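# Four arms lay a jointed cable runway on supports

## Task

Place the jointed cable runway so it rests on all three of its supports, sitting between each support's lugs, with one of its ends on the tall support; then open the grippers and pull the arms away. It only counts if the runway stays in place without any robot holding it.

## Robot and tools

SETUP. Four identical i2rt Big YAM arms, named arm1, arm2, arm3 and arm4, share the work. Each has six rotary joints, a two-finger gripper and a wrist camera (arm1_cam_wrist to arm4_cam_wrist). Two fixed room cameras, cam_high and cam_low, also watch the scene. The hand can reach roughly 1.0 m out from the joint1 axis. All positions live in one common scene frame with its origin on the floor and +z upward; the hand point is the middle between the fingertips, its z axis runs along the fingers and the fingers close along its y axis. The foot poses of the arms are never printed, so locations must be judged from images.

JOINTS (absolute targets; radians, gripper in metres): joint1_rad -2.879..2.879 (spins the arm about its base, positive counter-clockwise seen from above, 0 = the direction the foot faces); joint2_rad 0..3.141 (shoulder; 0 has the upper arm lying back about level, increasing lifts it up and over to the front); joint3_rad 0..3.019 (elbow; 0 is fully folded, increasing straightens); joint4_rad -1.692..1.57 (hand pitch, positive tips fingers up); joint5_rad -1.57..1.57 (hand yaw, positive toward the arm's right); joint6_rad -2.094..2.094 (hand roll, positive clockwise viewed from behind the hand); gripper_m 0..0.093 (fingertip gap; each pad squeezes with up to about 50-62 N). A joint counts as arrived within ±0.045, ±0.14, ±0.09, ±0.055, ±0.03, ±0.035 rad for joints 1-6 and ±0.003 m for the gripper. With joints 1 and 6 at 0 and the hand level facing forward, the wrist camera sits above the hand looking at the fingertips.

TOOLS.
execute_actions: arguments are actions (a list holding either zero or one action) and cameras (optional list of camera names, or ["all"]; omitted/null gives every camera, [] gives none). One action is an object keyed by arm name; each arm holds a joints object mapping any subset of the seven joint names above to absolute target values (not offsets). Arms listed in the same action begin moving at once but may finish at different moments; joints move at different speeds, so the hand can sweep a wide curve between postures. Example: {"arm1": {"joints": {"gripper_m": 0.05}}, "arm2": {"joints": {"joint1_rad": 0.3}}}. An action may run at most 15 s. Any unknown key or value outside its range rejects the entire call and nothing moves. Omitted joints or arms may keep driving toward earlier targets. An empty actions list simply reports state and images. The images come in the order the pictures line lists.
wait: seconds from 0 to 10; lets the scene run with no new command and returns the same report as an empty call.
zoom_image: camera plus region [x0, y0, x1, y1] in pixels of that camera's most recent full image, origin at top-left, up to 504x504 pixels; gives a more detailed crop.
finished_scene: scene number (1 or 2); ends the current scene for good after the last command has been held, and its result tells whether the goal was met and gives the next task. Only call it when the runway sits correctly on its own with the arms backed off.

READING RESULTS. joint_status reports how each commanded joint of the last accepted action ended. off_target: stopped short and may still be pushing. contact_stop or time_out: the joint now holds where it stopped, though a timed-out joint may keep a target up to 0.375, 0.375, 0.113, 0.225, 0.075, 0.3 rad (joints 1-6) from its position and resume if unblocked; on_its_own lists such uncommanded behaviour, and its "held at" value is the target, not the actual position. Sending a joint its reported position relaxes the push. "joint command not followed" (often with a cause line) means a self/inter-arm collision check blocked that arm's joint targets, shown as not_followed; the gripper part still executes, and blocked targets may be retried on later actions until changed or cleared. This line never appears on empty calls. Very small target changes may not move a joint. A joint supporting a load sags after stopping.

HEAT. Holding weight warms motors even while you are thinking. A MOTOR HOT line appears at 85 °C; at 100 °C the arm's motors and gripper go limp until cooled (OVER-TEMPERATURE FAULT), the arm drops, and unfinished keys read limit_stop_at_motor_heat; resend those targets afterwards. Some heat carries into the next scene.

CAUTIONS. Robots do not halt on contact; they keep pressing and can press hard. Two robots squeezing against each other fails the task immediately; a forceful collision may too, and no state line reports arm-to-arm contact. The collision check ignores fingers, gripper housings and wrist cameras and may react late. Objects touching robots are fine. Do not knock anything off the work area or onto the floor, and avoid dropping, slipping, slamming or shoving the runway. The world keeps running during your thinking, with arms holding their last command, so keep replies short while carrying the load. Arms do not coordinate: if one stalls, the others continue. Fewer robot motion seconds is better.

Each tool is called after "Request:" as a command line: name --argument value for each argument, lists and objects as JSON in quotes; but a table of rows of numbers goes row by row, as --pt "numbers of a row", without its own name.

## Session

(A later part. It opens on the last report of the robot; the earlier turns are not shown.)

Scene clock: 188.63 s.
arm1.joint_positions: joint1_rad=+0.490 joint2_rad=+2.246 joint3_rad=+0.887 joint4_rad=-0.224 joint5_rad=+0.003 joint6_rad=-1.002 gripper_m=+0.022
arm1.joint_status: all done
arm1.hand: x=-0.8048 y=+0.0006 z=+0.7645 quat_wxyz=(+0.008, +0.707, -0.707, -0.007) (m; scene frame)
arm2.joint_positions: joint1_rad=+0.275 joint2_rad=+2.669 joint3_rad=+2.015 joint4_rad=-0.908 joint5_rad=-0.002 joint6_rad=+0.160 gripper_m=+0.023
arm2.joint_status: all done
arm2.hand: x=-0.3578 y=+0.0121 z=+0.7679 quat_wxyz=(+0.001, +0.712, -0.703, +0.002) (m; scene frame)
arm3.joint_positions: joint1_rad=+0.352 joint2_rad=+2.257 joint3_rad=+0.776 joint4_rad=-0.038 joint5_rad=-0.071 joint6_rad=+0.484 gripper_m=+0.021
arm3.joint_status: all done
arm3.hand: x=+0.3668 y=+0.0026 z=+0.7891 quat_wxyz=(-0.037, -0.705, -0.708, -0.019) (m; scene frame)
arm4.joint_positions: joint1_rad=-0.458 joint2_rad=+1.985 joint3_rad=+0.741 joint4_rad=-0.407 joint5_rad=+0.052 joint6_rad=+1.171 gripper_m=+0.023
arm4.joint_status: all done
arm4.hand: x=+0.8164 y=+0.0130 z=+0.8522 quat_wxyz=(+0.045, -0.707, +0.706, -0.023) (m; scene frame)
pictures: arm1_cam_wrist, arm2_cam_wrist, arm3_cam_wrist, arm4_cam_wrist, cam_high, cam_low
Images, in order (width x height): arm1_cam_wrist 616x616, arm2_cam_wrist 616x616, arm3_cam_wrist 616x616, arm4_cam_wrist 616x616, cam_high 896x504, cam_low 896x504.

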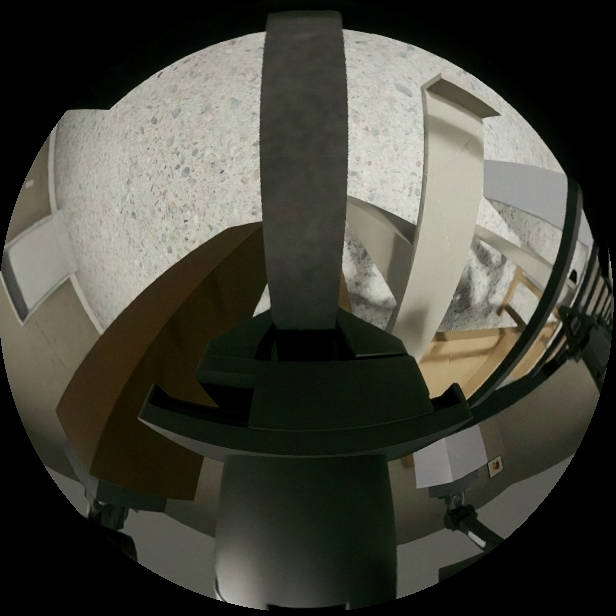

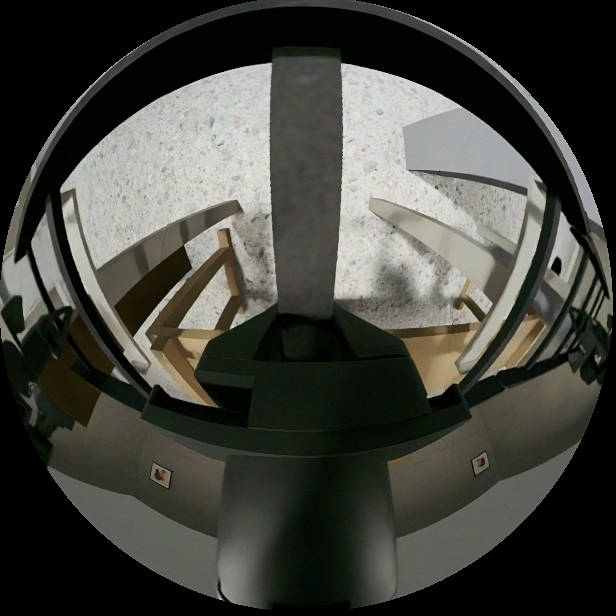

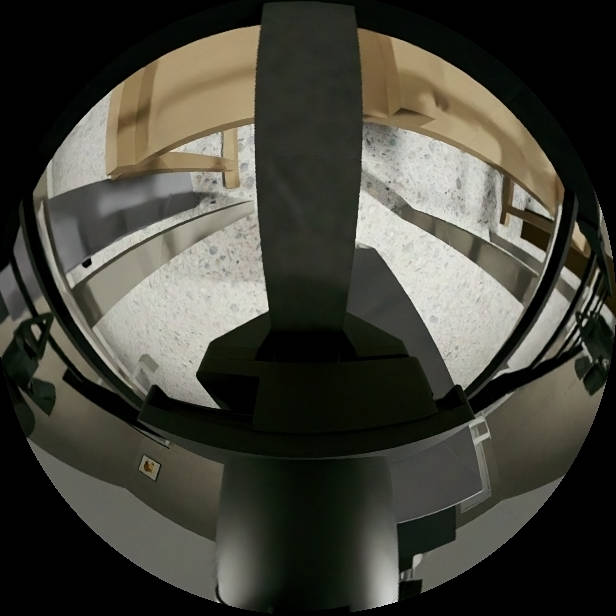

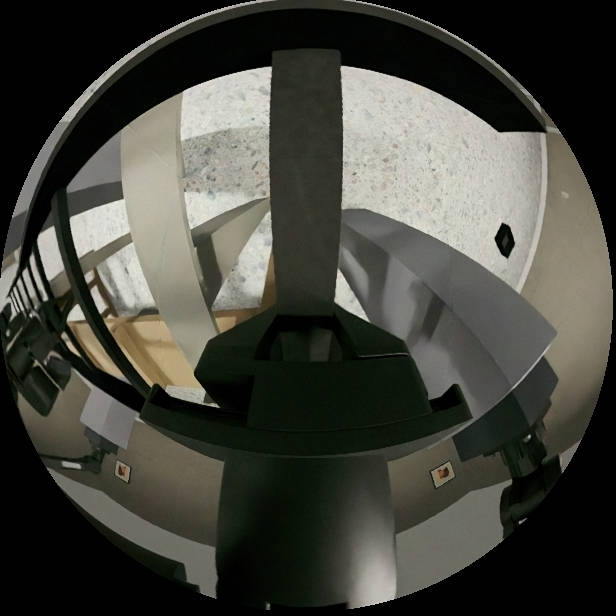

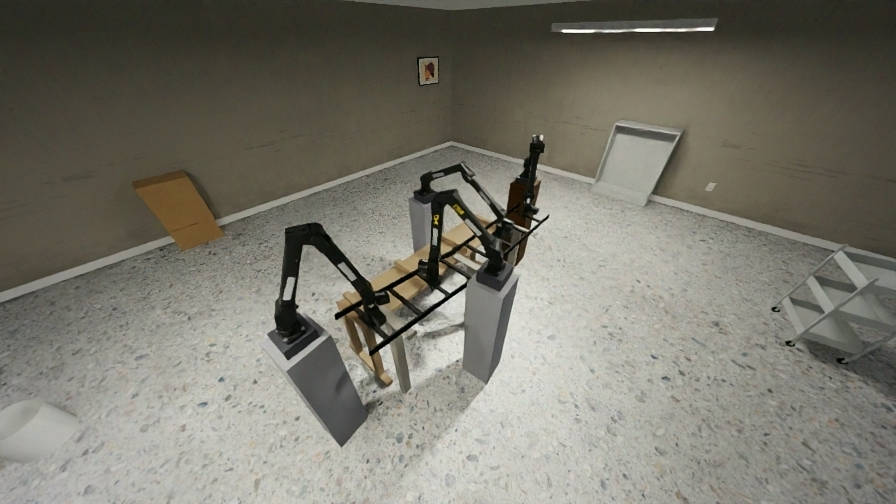

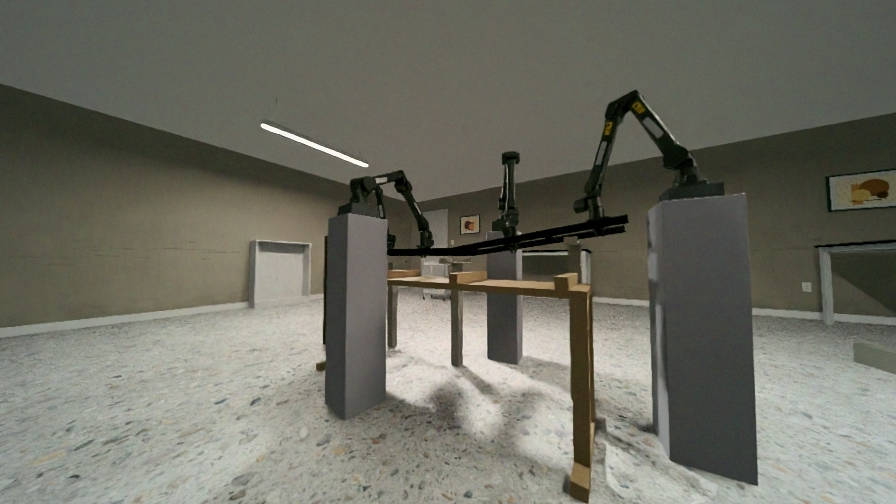

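Request:
execute_actions --actions '[{"arm1":{"joints":{"joint1_rad":0.52,"joint2_rad":2.255,"joint3_rad":0.93,"joint4_rad":-0.18}},"arm2":{"joints":{"joint2_rad":2.64,"joint3_rad":2.13,"joint4_rad":-0.90}},"arm3":{"joints":{"joint1_rad":0.37,"joint2_rad":2.21,"joint3_rad":0.765,"joint4_rad":-0.01}},"arm4":{"joints":{"joint2_rad":2.05,"joint3_rad":0.762,"joint4_rad":-0.32}}}]'

Scene clock: 198.40 s.
arm1.joint_positions: joint1_rad=+0.503 joint2_rad=+2.298 joint3_rad=+0.906 joint4_rad=-0.185 joint5_rad=+0.001 joint6_rad=-0.989 gripper_m=+0.022
arm1.joint_status: all done
arm1.hand: x=-0.8063 y=+0.0065 z=+0.7468 quat_wxyz=(+0.004, +0.708, -0.707, -0.007) (m; scene frame)
arm2.joint_positions: joint1_rad=+0.275 joint2_rad=+2.713 joint3_rad=+2.051 joint4_rad=-0.890 joint5_rad=-0.004 joint6_rad=+0.162 gripper_m=+0.023
arm2.joint_status: all done
arm2.hand: x=-0.3592 y=+0.0169 z=+0.7495 quat_wxyz=(-0.002, +0.711, -0.703, -0.003) (m; scene frame)
arm3.joint_positions: joint1_rad=+0.353 joint2_rad=+2.320 joint3_rad=+0.791 joint4_rad=+0.005 joint5_rad=-0.071 joint6_rad=+0.487 gripper_m=+0.022
arm3.joint_status: all done
arm3.hand: x=+0.3652 y=+0.0060 z=+0.7689 quat_wxyz=(-0.035, -0.706, -0.707, -0.020) (m; scene frame)
arm4.joint_positions: joint1_rad=-0.458 joint2_rad=+2.055 joint3_rad=+0.751 joint4_rad=-0.341 joint5_rad=+0.058 joint6_rad=+1.173 gripper_m=+0.023
arm4.joint_status: all done
arm4.hand: x=+0.8152 y=+0.0149 z=+0.8298 quat_wxyz=(+0.046, -0.706, +0.706, -0.018) (m; scene frame)
pictures: arm1_cam_wrist, arm2_cam_wrist, arm3_cam_wrist, arm4_cam_wrist, cam_high, cam_low
Images, in order (width x height): arm1_cam_wrist 616x616, arm2_cam_wrist 616x616, arm3_cam_wrist 616x616, arm4_cam_wrist 616x616, cam_high 896x504, cam_low 896x504.

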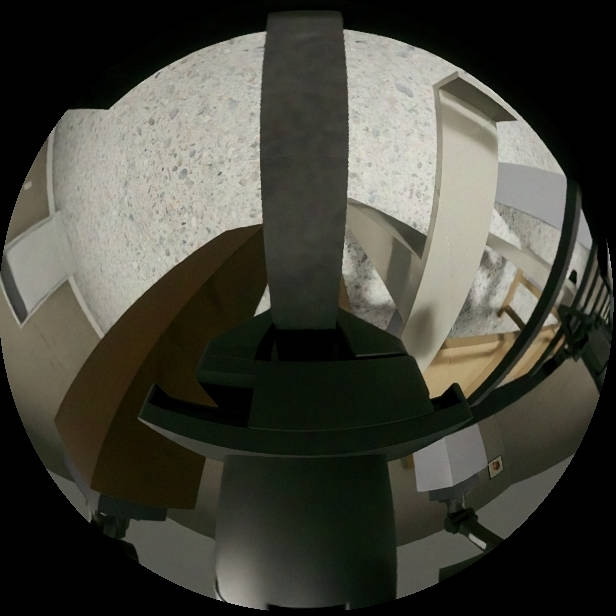

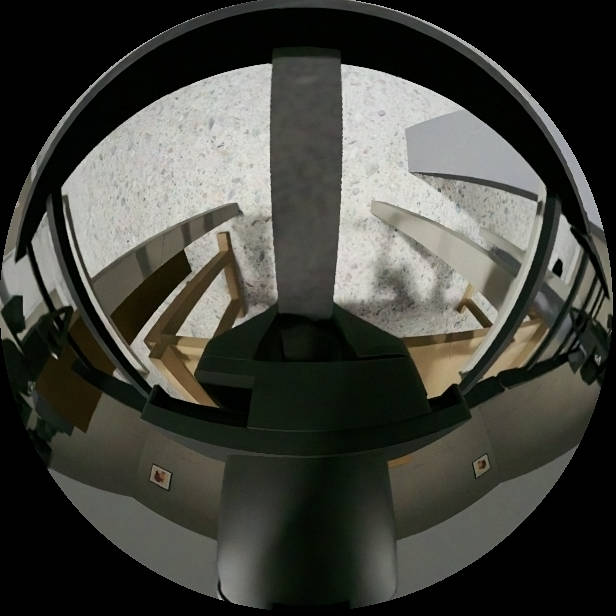

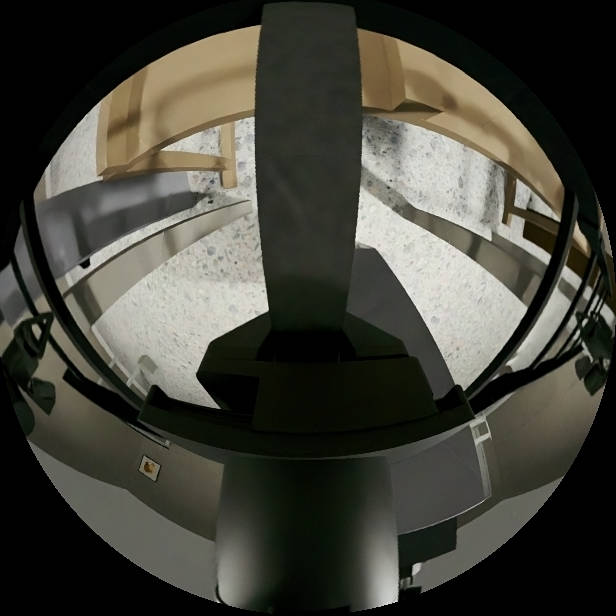

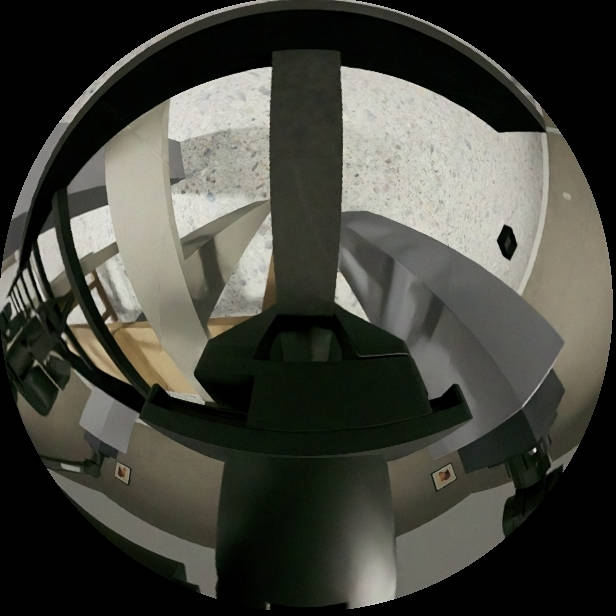

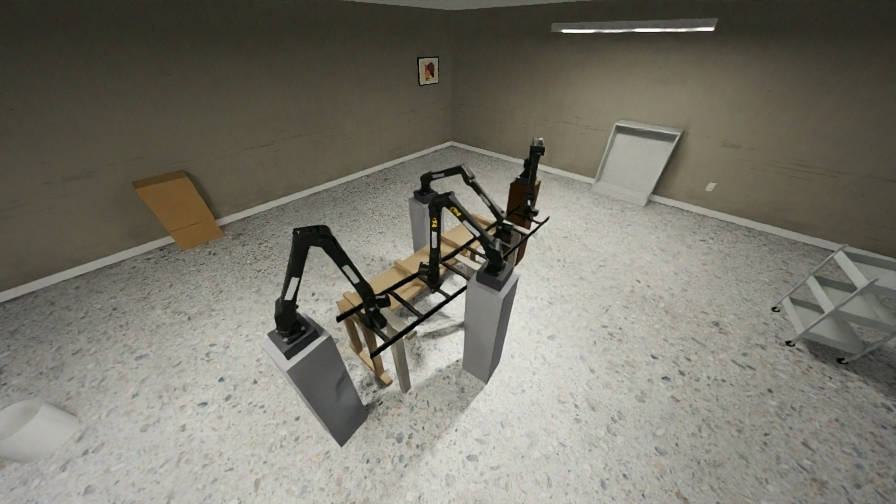

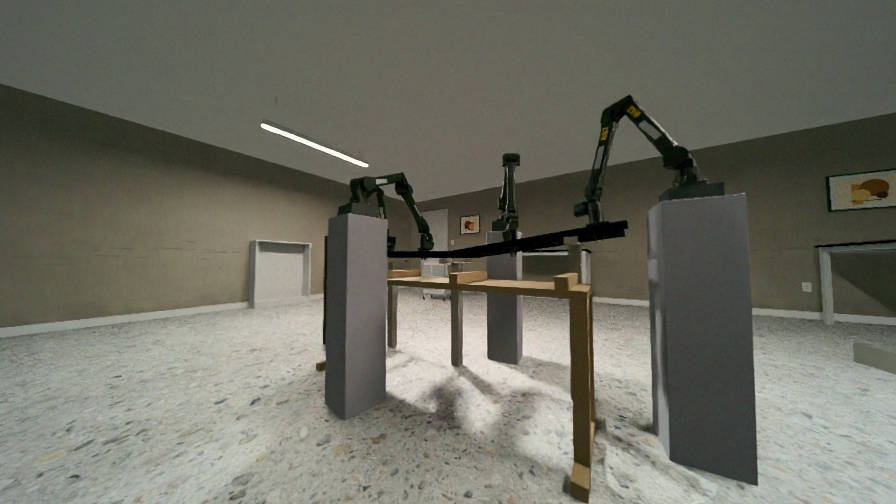

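Request:
zoom_image --camera "cam_low" --region '[385, 235, 495, 280]'

Request:
zoom_image --camera "cam_low" --region '[520, 210, 640, 270]'

Request:
zoom_image --camera "arm1_cam_wrist" --region '[400, 50, 616, 420]'

Request:
zoom_image --camera "arm4_cam_wrist" --region '[0, 50, 230, 420]'

Region (385, 235, 495, 280) of cam_low's 896x504 image, scaled by 4.582, with more detail than that image has; it fills the top 206 rows of this view, and the rest is white.

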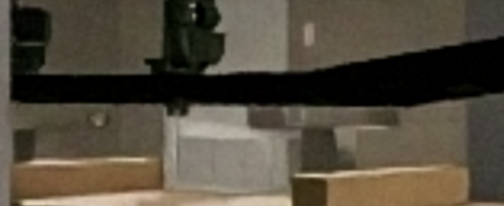

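Region (520, 210, 640, 270) of cam_low's 896x504 image, scaled by 4.200, with more detail than that image has.

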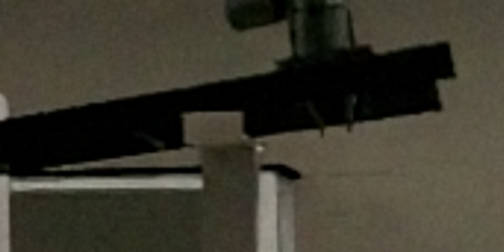

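Region (400, 50, 616, 420) of arm1_cam_wrist's 616x616 image, scaled by 1.362, with more detail than that image has; it fills the left 294 columns of this view, and the rest is white.

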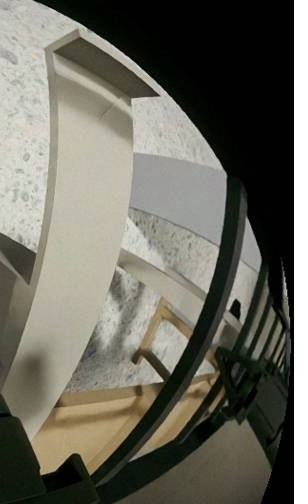

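Region (0, 50, 230, 420) of arm4_cam_wrist's 616x616 image, scaled by 1.362, with more detail than that image has; it fills the left 313 columns of this view, and the rest is white.

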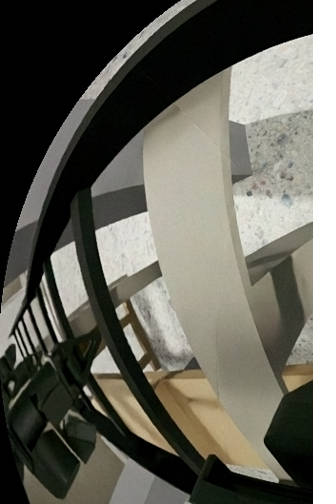

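Request:
execute_actions --actions '[{"arm1":{"joints":{"joint1_rad":0.535,"joint2_rad":2.31,"joint3_rad":0.965,"joint4_rad":-0.145,"joint6_rad":-0.98}},"arm2":{"joints":{"joint2_rad":2.68,"joint3_rad":2.13,"joint4_rad":-0.89}},"arm3":{"joints":{"joint1_rad":0.378,"joint2_rad":2.25,"joint3_rad":0.765,"joint4_rad":0.02}},"arm4":{"joints":{"joint2_rad":2.095,"joint3_rad":0.765,"joint4_rad":-0.285}}}]'

Scene clock: 206.87 s.
arm1.joint_positions: joint1_rad=+0.509 joint2_rad=+2.351 joint3_rad=+0.932 joint4_rad=-0.155 joint5_rad=+0.004 joint6_rad=-0.981 gripper_m=+0.022
arm1.joint_status: all done
arm1.hand: x=-0.8054 y=+0.0094 z=+0.7286 quat_wxyz=(+0.004, +0.707, -0.708, -0.005) (m; scene frame)
arm2.joint_positions: joint1_rad=+0.275 joint2_rad=+2.742 joint3_rad=+2.069 joint4_rad=-0.872 joint5_rad=-0.001 joint6_rad=+0.164 gripper_m=+0.023
arm2.joint_status: all done
arm2.hand: x=-0.3589 y=+0.0183 z=+0.7351 quat_wxyz=(-0.005, +0.710, -0.704, -0.005) (m; scene frame)
arm3.joint_positions: joint1_rad=+0.355 joint2_rad=+2.353 joint3_rad=+0.801 joint4_rad=+0.031 joint5_rad=-0.073 joint6_rad=+0.490 gripper_m=+0.021
arm3.joint_status: all done
arm3.hand: x=+0.3657 y=+0.0073 z=+0.7583 quat_wxyz=(-0.037, -0.706, -0.707, -0.020) (m; scene frame)
arm4.joint_positions: joint1_rad=-0.458 joint2_rad=+2.090 joint3_rad=+0.755 joint4_rad=-0.307 joint5_rad=+0.060 joint6_rad=+1.174 gripper_m=+0.023
arm4.joint_status: all done
arm4.hand: x=+0.8157 y=+0.0153 z=+0.8183 quat_wxyz=(+0.047, -0.706, +0.707, -0.017) (m; scene frame)
pictures: arm1_cam_wrist, arm2_cam_wrist, arm3_cam_wrist, arm4_cam_wrist, cam_high, cam_low
Images, in order (width x height): arm1_cam_wrist 616x616, arm2_cam_wrist 616x616, arm3_cam_wrist 616x616, arm4_cam_wrist 616x616, cam_high 896x504, cam_low 896x504.

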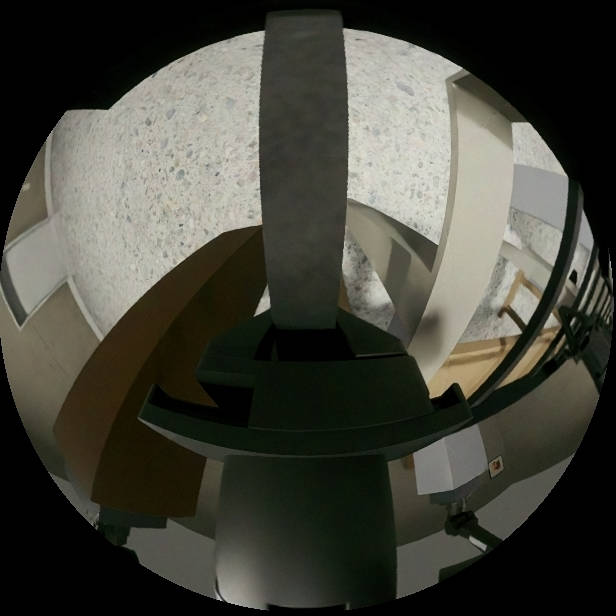

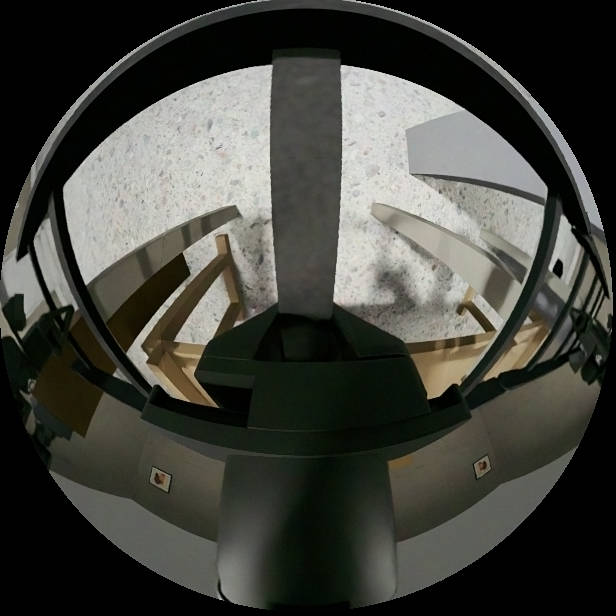

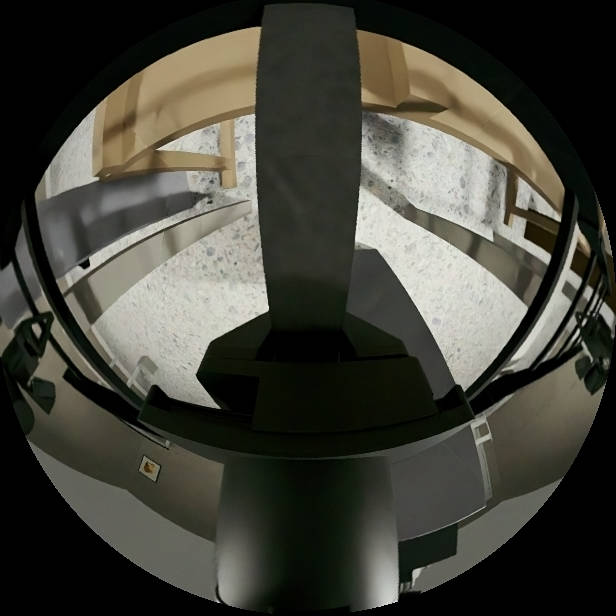

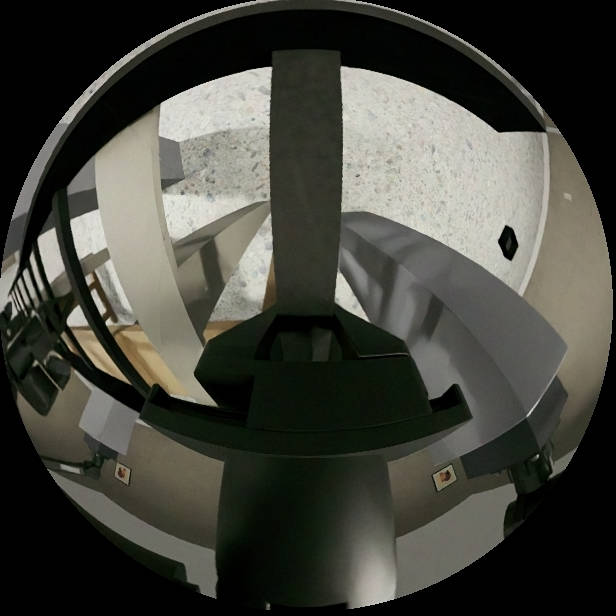

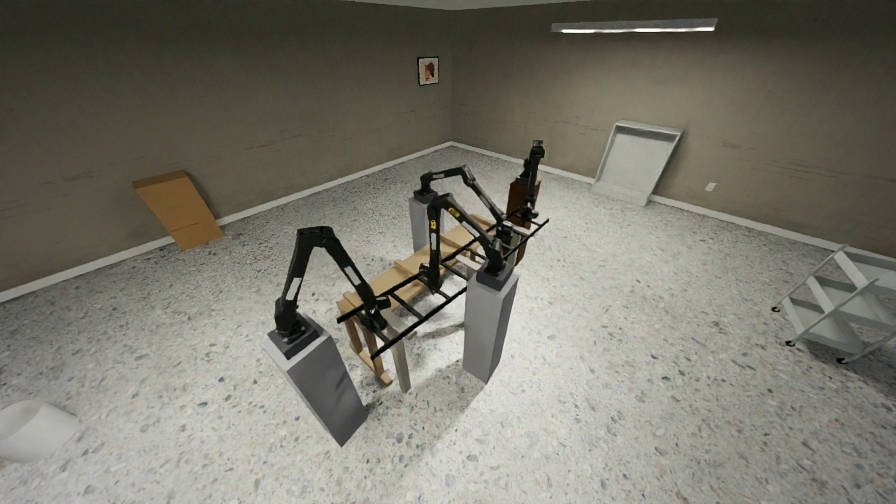

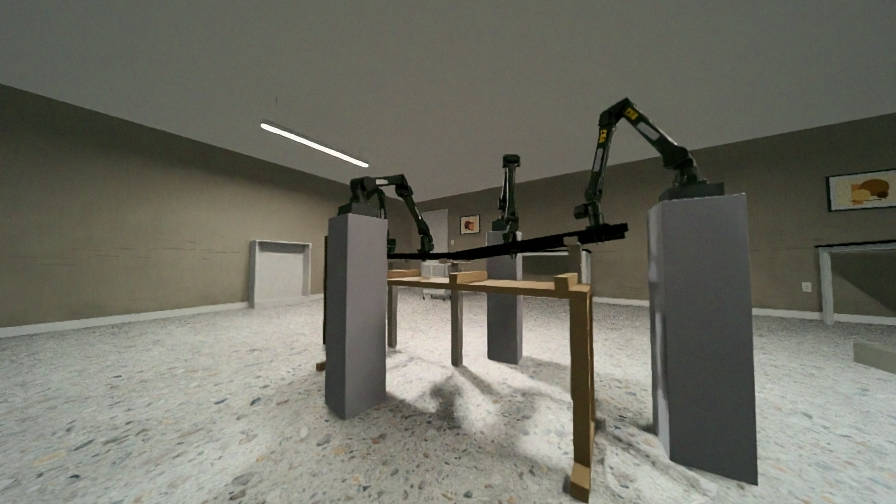

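Request:
zoom_image --camera "cam_low" --region '[385, 235, 495, 280]'

Request:
zoom_image --camera "cam_low" --region '[520, 210, 640, 270]'

Request:
zoom_image --camera "cam_high" --region '[330, 270, 450, 370]'

Request:
zoom_image --camera "cam_high" --region '[420, 200, 560, 310]'

Region (385, 235, 495, 280) of cam_low's 896x504 image, scaled by 4.582, with more detail than that image has; it fills the top 206 rows of this view, and the rest is white.

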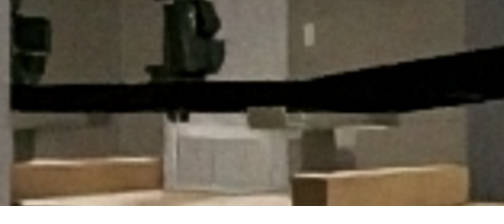

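Region (520, 210, 640, 270) of cam_low's 896x504 image, scaled by 4.200, with more detail than that image has.

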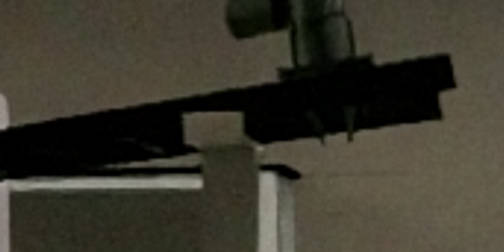

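Region (330, 270, 450, 370) of cam_high's 896x504 image, scaled by 4.200, with more detail than that image has.

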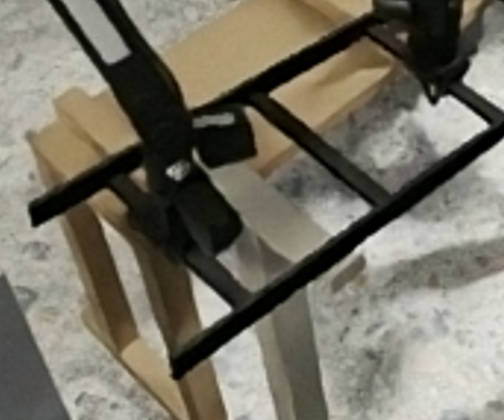

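Region (420, 200, 560, 310) of cam_high's 896x504 image, scaled by 3.600, with more detail than that image has; it fills the top 396 rows of this view, and the rest is white.

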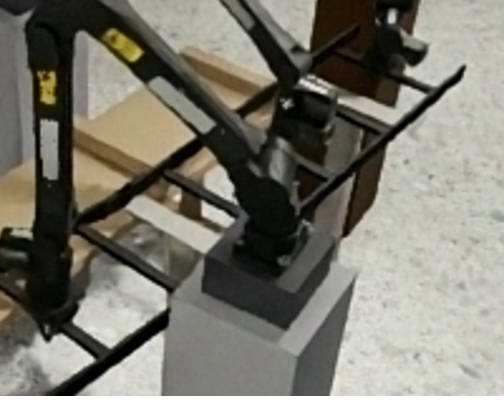

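Request:
execute_actions --actions '[{"arm1":{"joints":{"joint1_rad":0.54,"joint2_rad":2.36,"joint3_rad":0.985,"joint4_rad":-0.115}},"arm2":{"joints":{"joint2_rad":2.72,"joint3_rad":2.13,"joint4_rad":-0.88}},"arm3":{"joints":{"joint2_rad":2.29,"joint4_rad":0.035}},"arm4":{"joints":{"joint2_rad":2.13,"joint3_rad":0.77,"joint4_rad":-0.26}}}]'

Scene clock: 216.60 s.
arm1.joint_positions: joint1_rad=+0.509 joint2_rad=+2.364 joint3_rad=+0.935 joint4_rad=-0.139 joint5_rad=+0.001 joint6_rad=-0.982 gripper_m=+0.022
arm1.joint_status: all done
arm1.hand: x=-0.8052 y=+0.0104 z=+0.7239 quat_wxyz=(+0.000, +0.707, -0.707, -0.006) (m; scene frame)
arm2.joint_positions: joint1_rad=+0.275 joint2_rad=+2.752 joint3_rad=+2.074 joint4_rad=-0.862 joint5_rad=+0.001 joint6_rad=+0.164 gripper_m=+0.023
arm2.joint_status: all done
arm2.hand: x=-0.3587 y=+0.0193 z=+0.7299 quat_wxyz=(-0.007, +0.710, -0.704, -0.006) (m; scene frame)
arm3.joint_positions: joint1_rad=+0.355 joint2_rad=+2.367 joint3_rad=+0.804 joint4_rad=+0.039 joint5_rad=-0.077 joint6_rad=+0.491 gripper_m=+0.021
arm3.joint_status: all done
arm3.hand: x=+0.3654 y=+0.0093 z=+0.7538 quat_wxyz=(-0.036, -0.707, -0.706, -0.023) (m; scene frame)
arm4.joint_positions: joint1_rad=-0.458 joint2_rad=+2.102 joint3_rad=+0.755 joint4_rad=-0.291 joint5_rad=+0.064 joint6_rad=+1.175 gripper_m=+0.023
arm4.joint_status: all done
arm4.hand: x=+0.8159 y=+0.0160 z=+0.8142 quat_wxyz=(+0.048, -0.706, +0.707, -0.014) (m; scene frame)
pictures: arm1_cam_wrist, arm2_cam_wrist, arm3_cam_wrist, arm4_cam_wrist, cam_high, cam_low
Images, in order (width x height): arm1_cam_wrist 616x616, arm2_cam_wrist 616x616, arm3_cam_wrist 616x616, arm4_cam_wrist 616x616, cam_high 896x504, cam_low 896x504.

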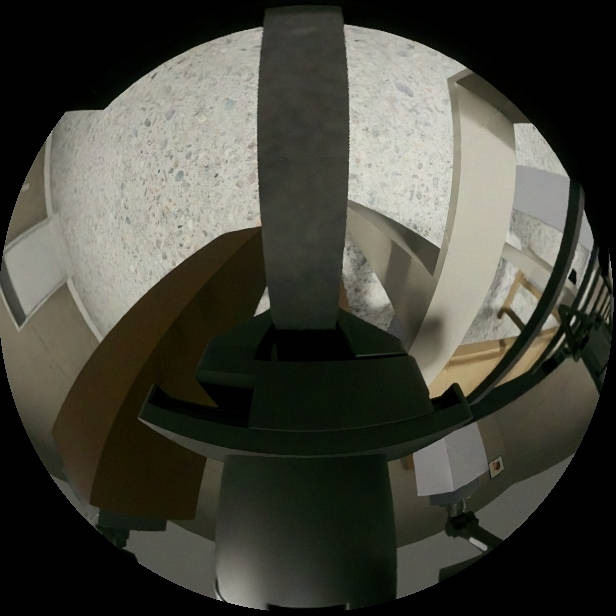

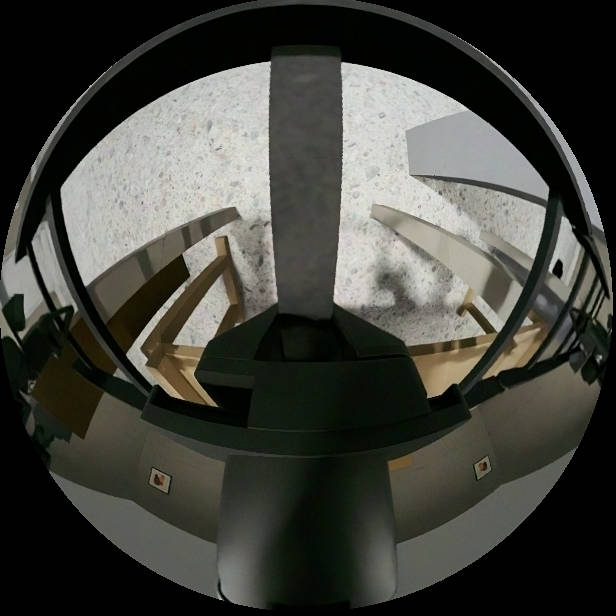

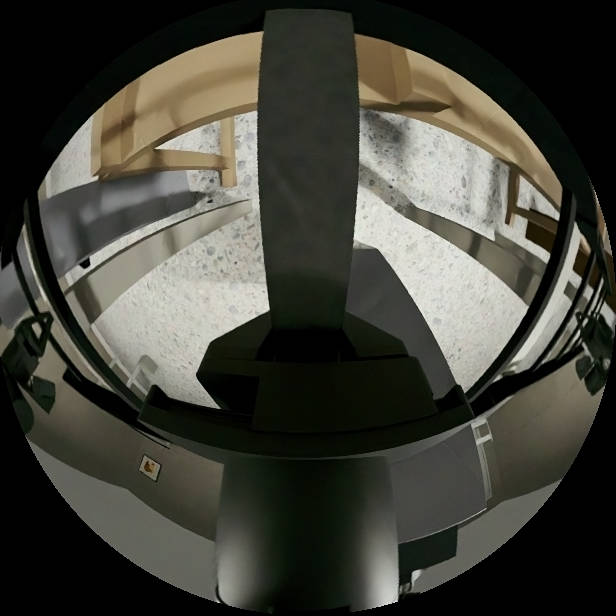

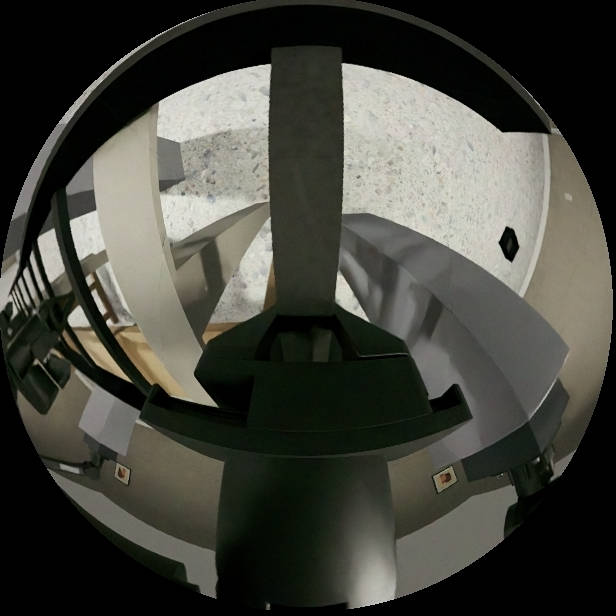

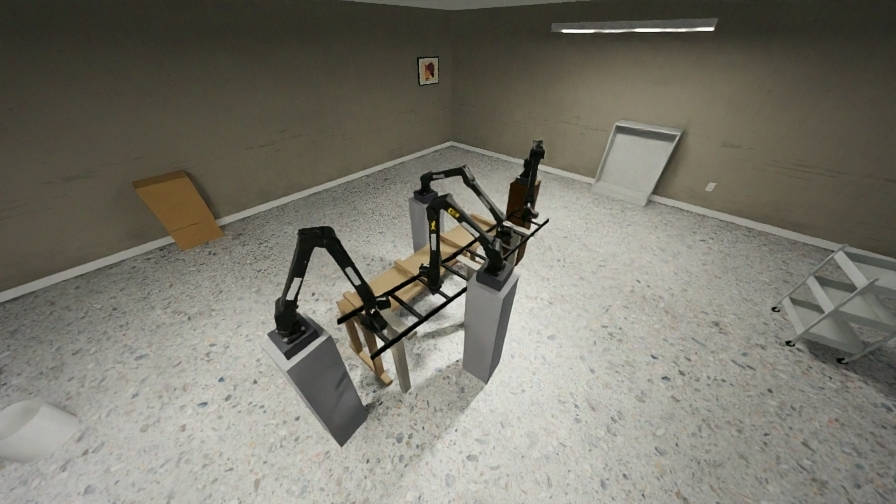

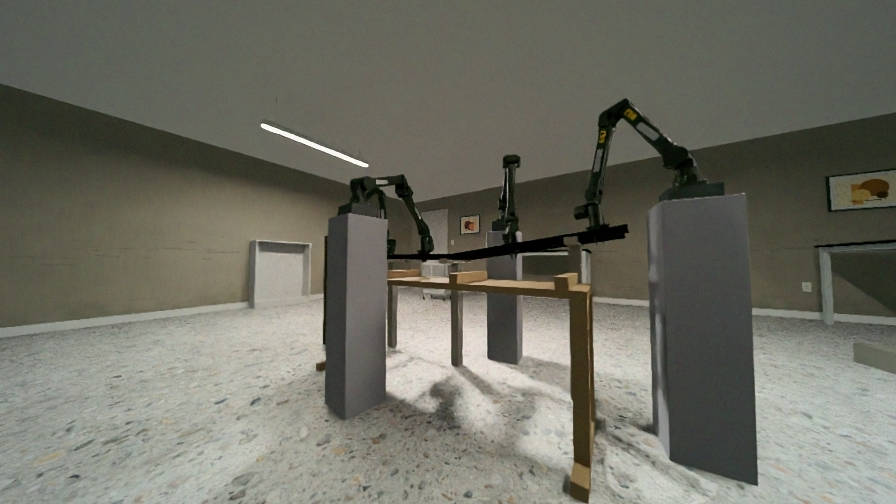

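Request:
zoom_image --camera "cam_low" --region '[385, 235, 495, 280]'

Request:
zoom_image --camera "cam_low" --region '[520, 210, 640, 270]'

Request:
zoom_image --camera "arm1_cam_wrist" --region '[400, 50, 560, 420]'

Request:
zoom_image --camera "cam_high" --region '[350, 290, 430, 360]'

Region (385, 235, 495, 280) of cam_low's 896x504 image, scaled by 4.582, with more detail than that image has; it fills the top 206 rows of this view, and the rest is white.

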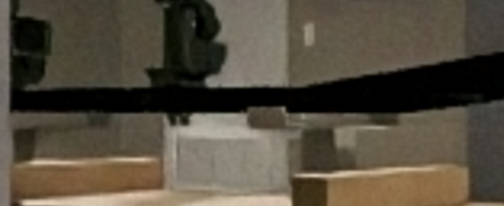

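Region (520, 210, 640, 270) of cam_low's 896x504 image, scaled by 4.200, with more detail than that image has.

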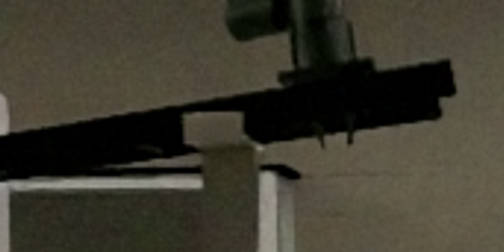

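Region (400, 50, 560, 420) of arm1_cam_wrist's 616x616 image, scaled by 1.362, with more detail than that image has; it fills the left 218 columns of this view, and the rest is white.

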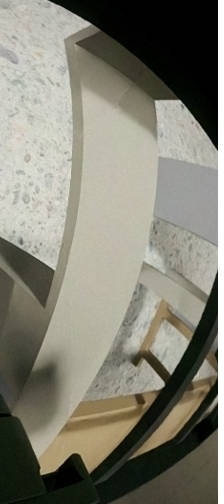

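Region (350, 290, 430, 360) of cam_high's 896x504 image, scaled by 6.300, with more detail than that image has; it fills the top 441 rows of this view, and the rest is white.

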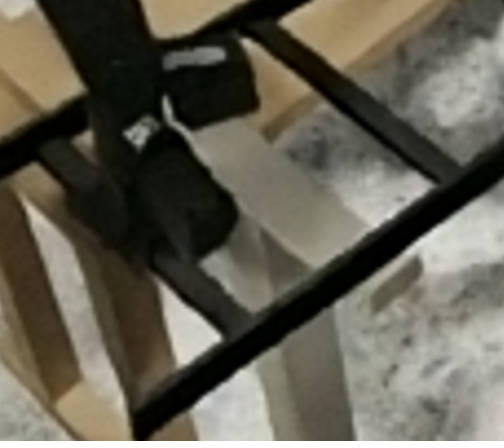

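Request:
execute_actions --actions '[{"arm1":{"joints":{"joint1_rad":0.465,"joint2_rad":2.32,"joint3_rad":0.925,"joint4_rad":-0.13,"joint6_rad":-1.01}},"arm2":{"joints":{"joint2_rad":2.66,"joint3_rad":2.03,"joint4_rad":-0.86}},"arm3":{"joints":{"joint2_rad":2.27}}}]' --cameras '["arm1_cam_wrist","arm2_cam_wrist","cam_high","cam_low"]'

Request:
zoom_image --camera "cam_high" --region '[350, 290, 430, 360]'

Request:
zoom_image --camera "cam_low" --region '[385, 235, 495, 280]'

Scene clock: 227.07 s.
arm1.joint_positions: joint1_rad=+0.479 joint2_rad=+2.366 joint3_rad=+0.926 joint4_rad=-0.133 joint5_rad=-0.009 joint6_rad=-1.017 gripper_m=+0.022
arm1.joint_status: all done
arm1.hand: x=-0.8039 y=-0.0005 z=+0.7229 quat_wxyz=(+0.001, +0.709, -0.705, -0.012) (m; scene frame)
arm2.joint_positions: joint1_rad=+0.275 joint2_rad=+2.741 joint3_rad=+2.036 joint4_rad=-0.836 joint5_rad=+0.001 joint6_rad=+0.158 gripper_m=+0.023
arm2.joint_status: all done
arm2.hand: x=-0.3573 y=+0.0116 z=+0.7262 quat_wxyz=(-0.007, +0.712, -0.702, -0.006) (m; scene frame)
arm3.joint_positions: joint1_rad=+0.355 joint2_rad=+2.370 joint3_rad=+0.809 joint4_rad=+0.041 joint5_rad=-0.076 joint6_rad=+0.485 gripper_m=+0.021
arm3.joint_status: all done
arm3.hand: x=+0.3665 y=+0.0070 z=+0.7530 quat_wxyz=(-0.038, -0.705, -0.708, -0.022) (m; scene frame)
arm4.joint_positions: joint1_rad=-0.458 joint2_rad=+2.100 joint3_rad=+0.755 joint4_rad=-0.291 joint5_rad=+0.070 joint6_rad=+1.170 gripper_m=+0.023
arm4.joint_status: not commanded
arm4.hand: x=+0.8157 y=+0.0173 z=+0.8150 quat_wxyz=(+0.050, -0.707, +0.705, -0.012) (m; scene frame)
pictures: arm1_cam_wrist, arm2_cam_wrist, cam_high, cam_low
Images, in order (width x height): arm1_cam_wrist 616x616, arm2_cam_wrist 616x616, cam_high 896x504, cam_low 896x504.

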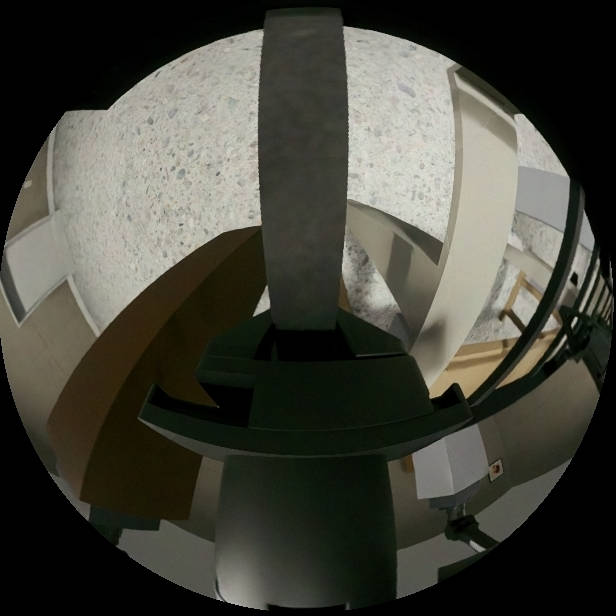

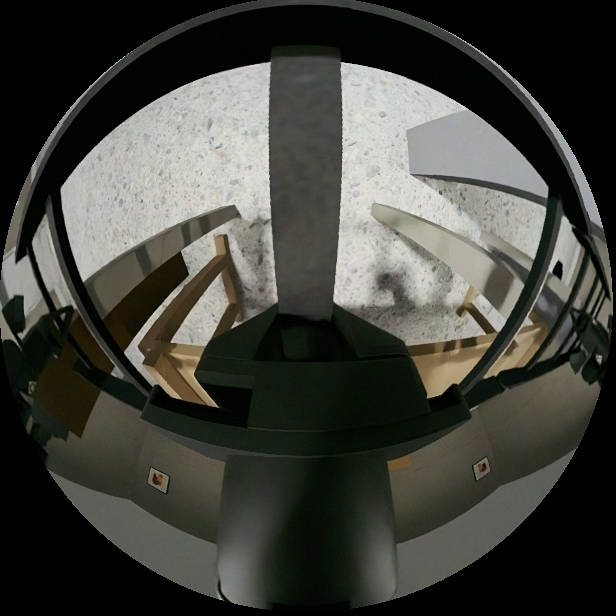

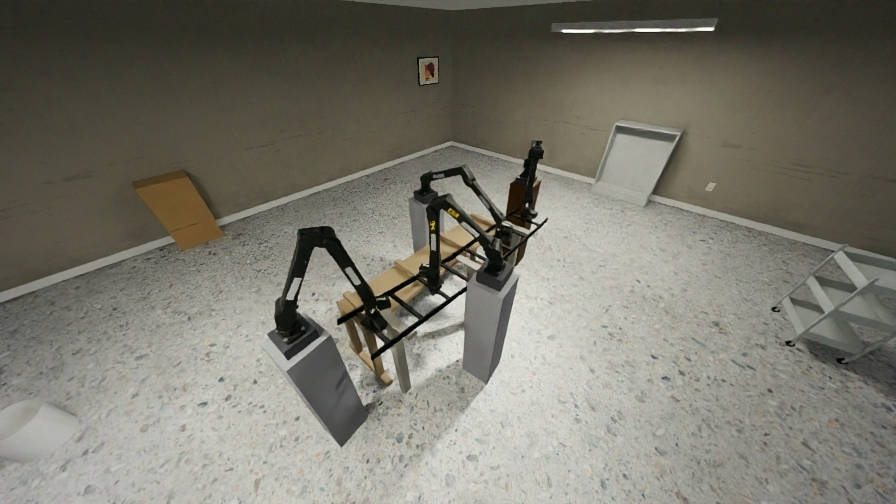

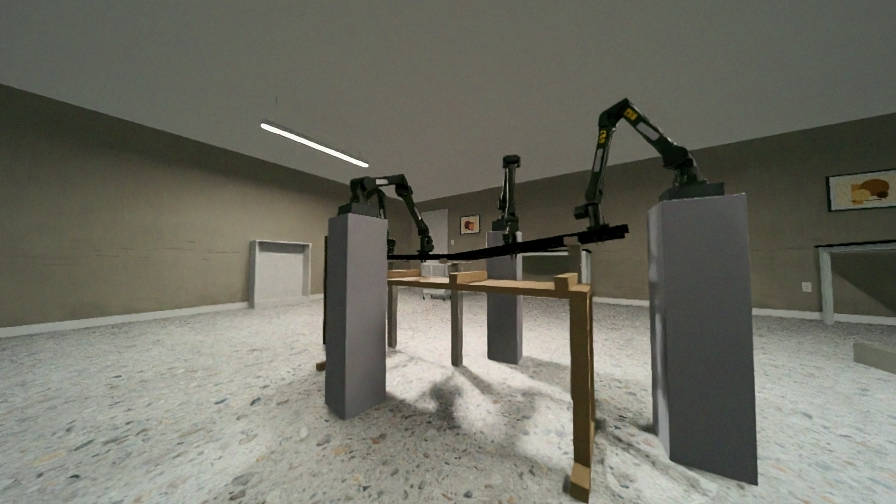

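Region (350, 290, 430, 360) of cam_high's 896x504 image, scaled by 6.300, with more detail than that image has; it fills the top 441 rows of this view, and the rest is white.

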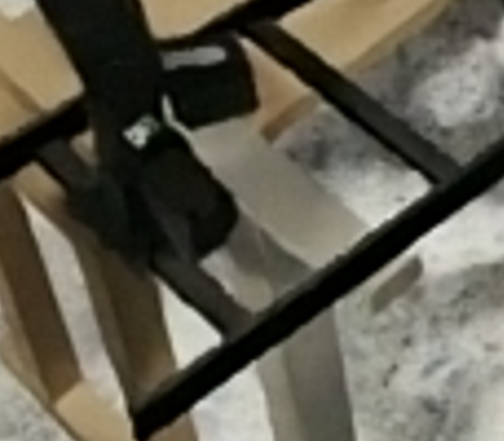

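Region (385, 235, 495, 280) of cam_low's 896x504 image, scaled by 4.582, with more detail than that image has; it fills the top 206 rows of this view, and the rest is white.

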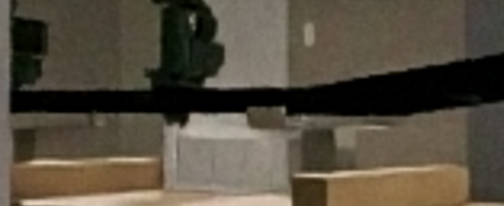

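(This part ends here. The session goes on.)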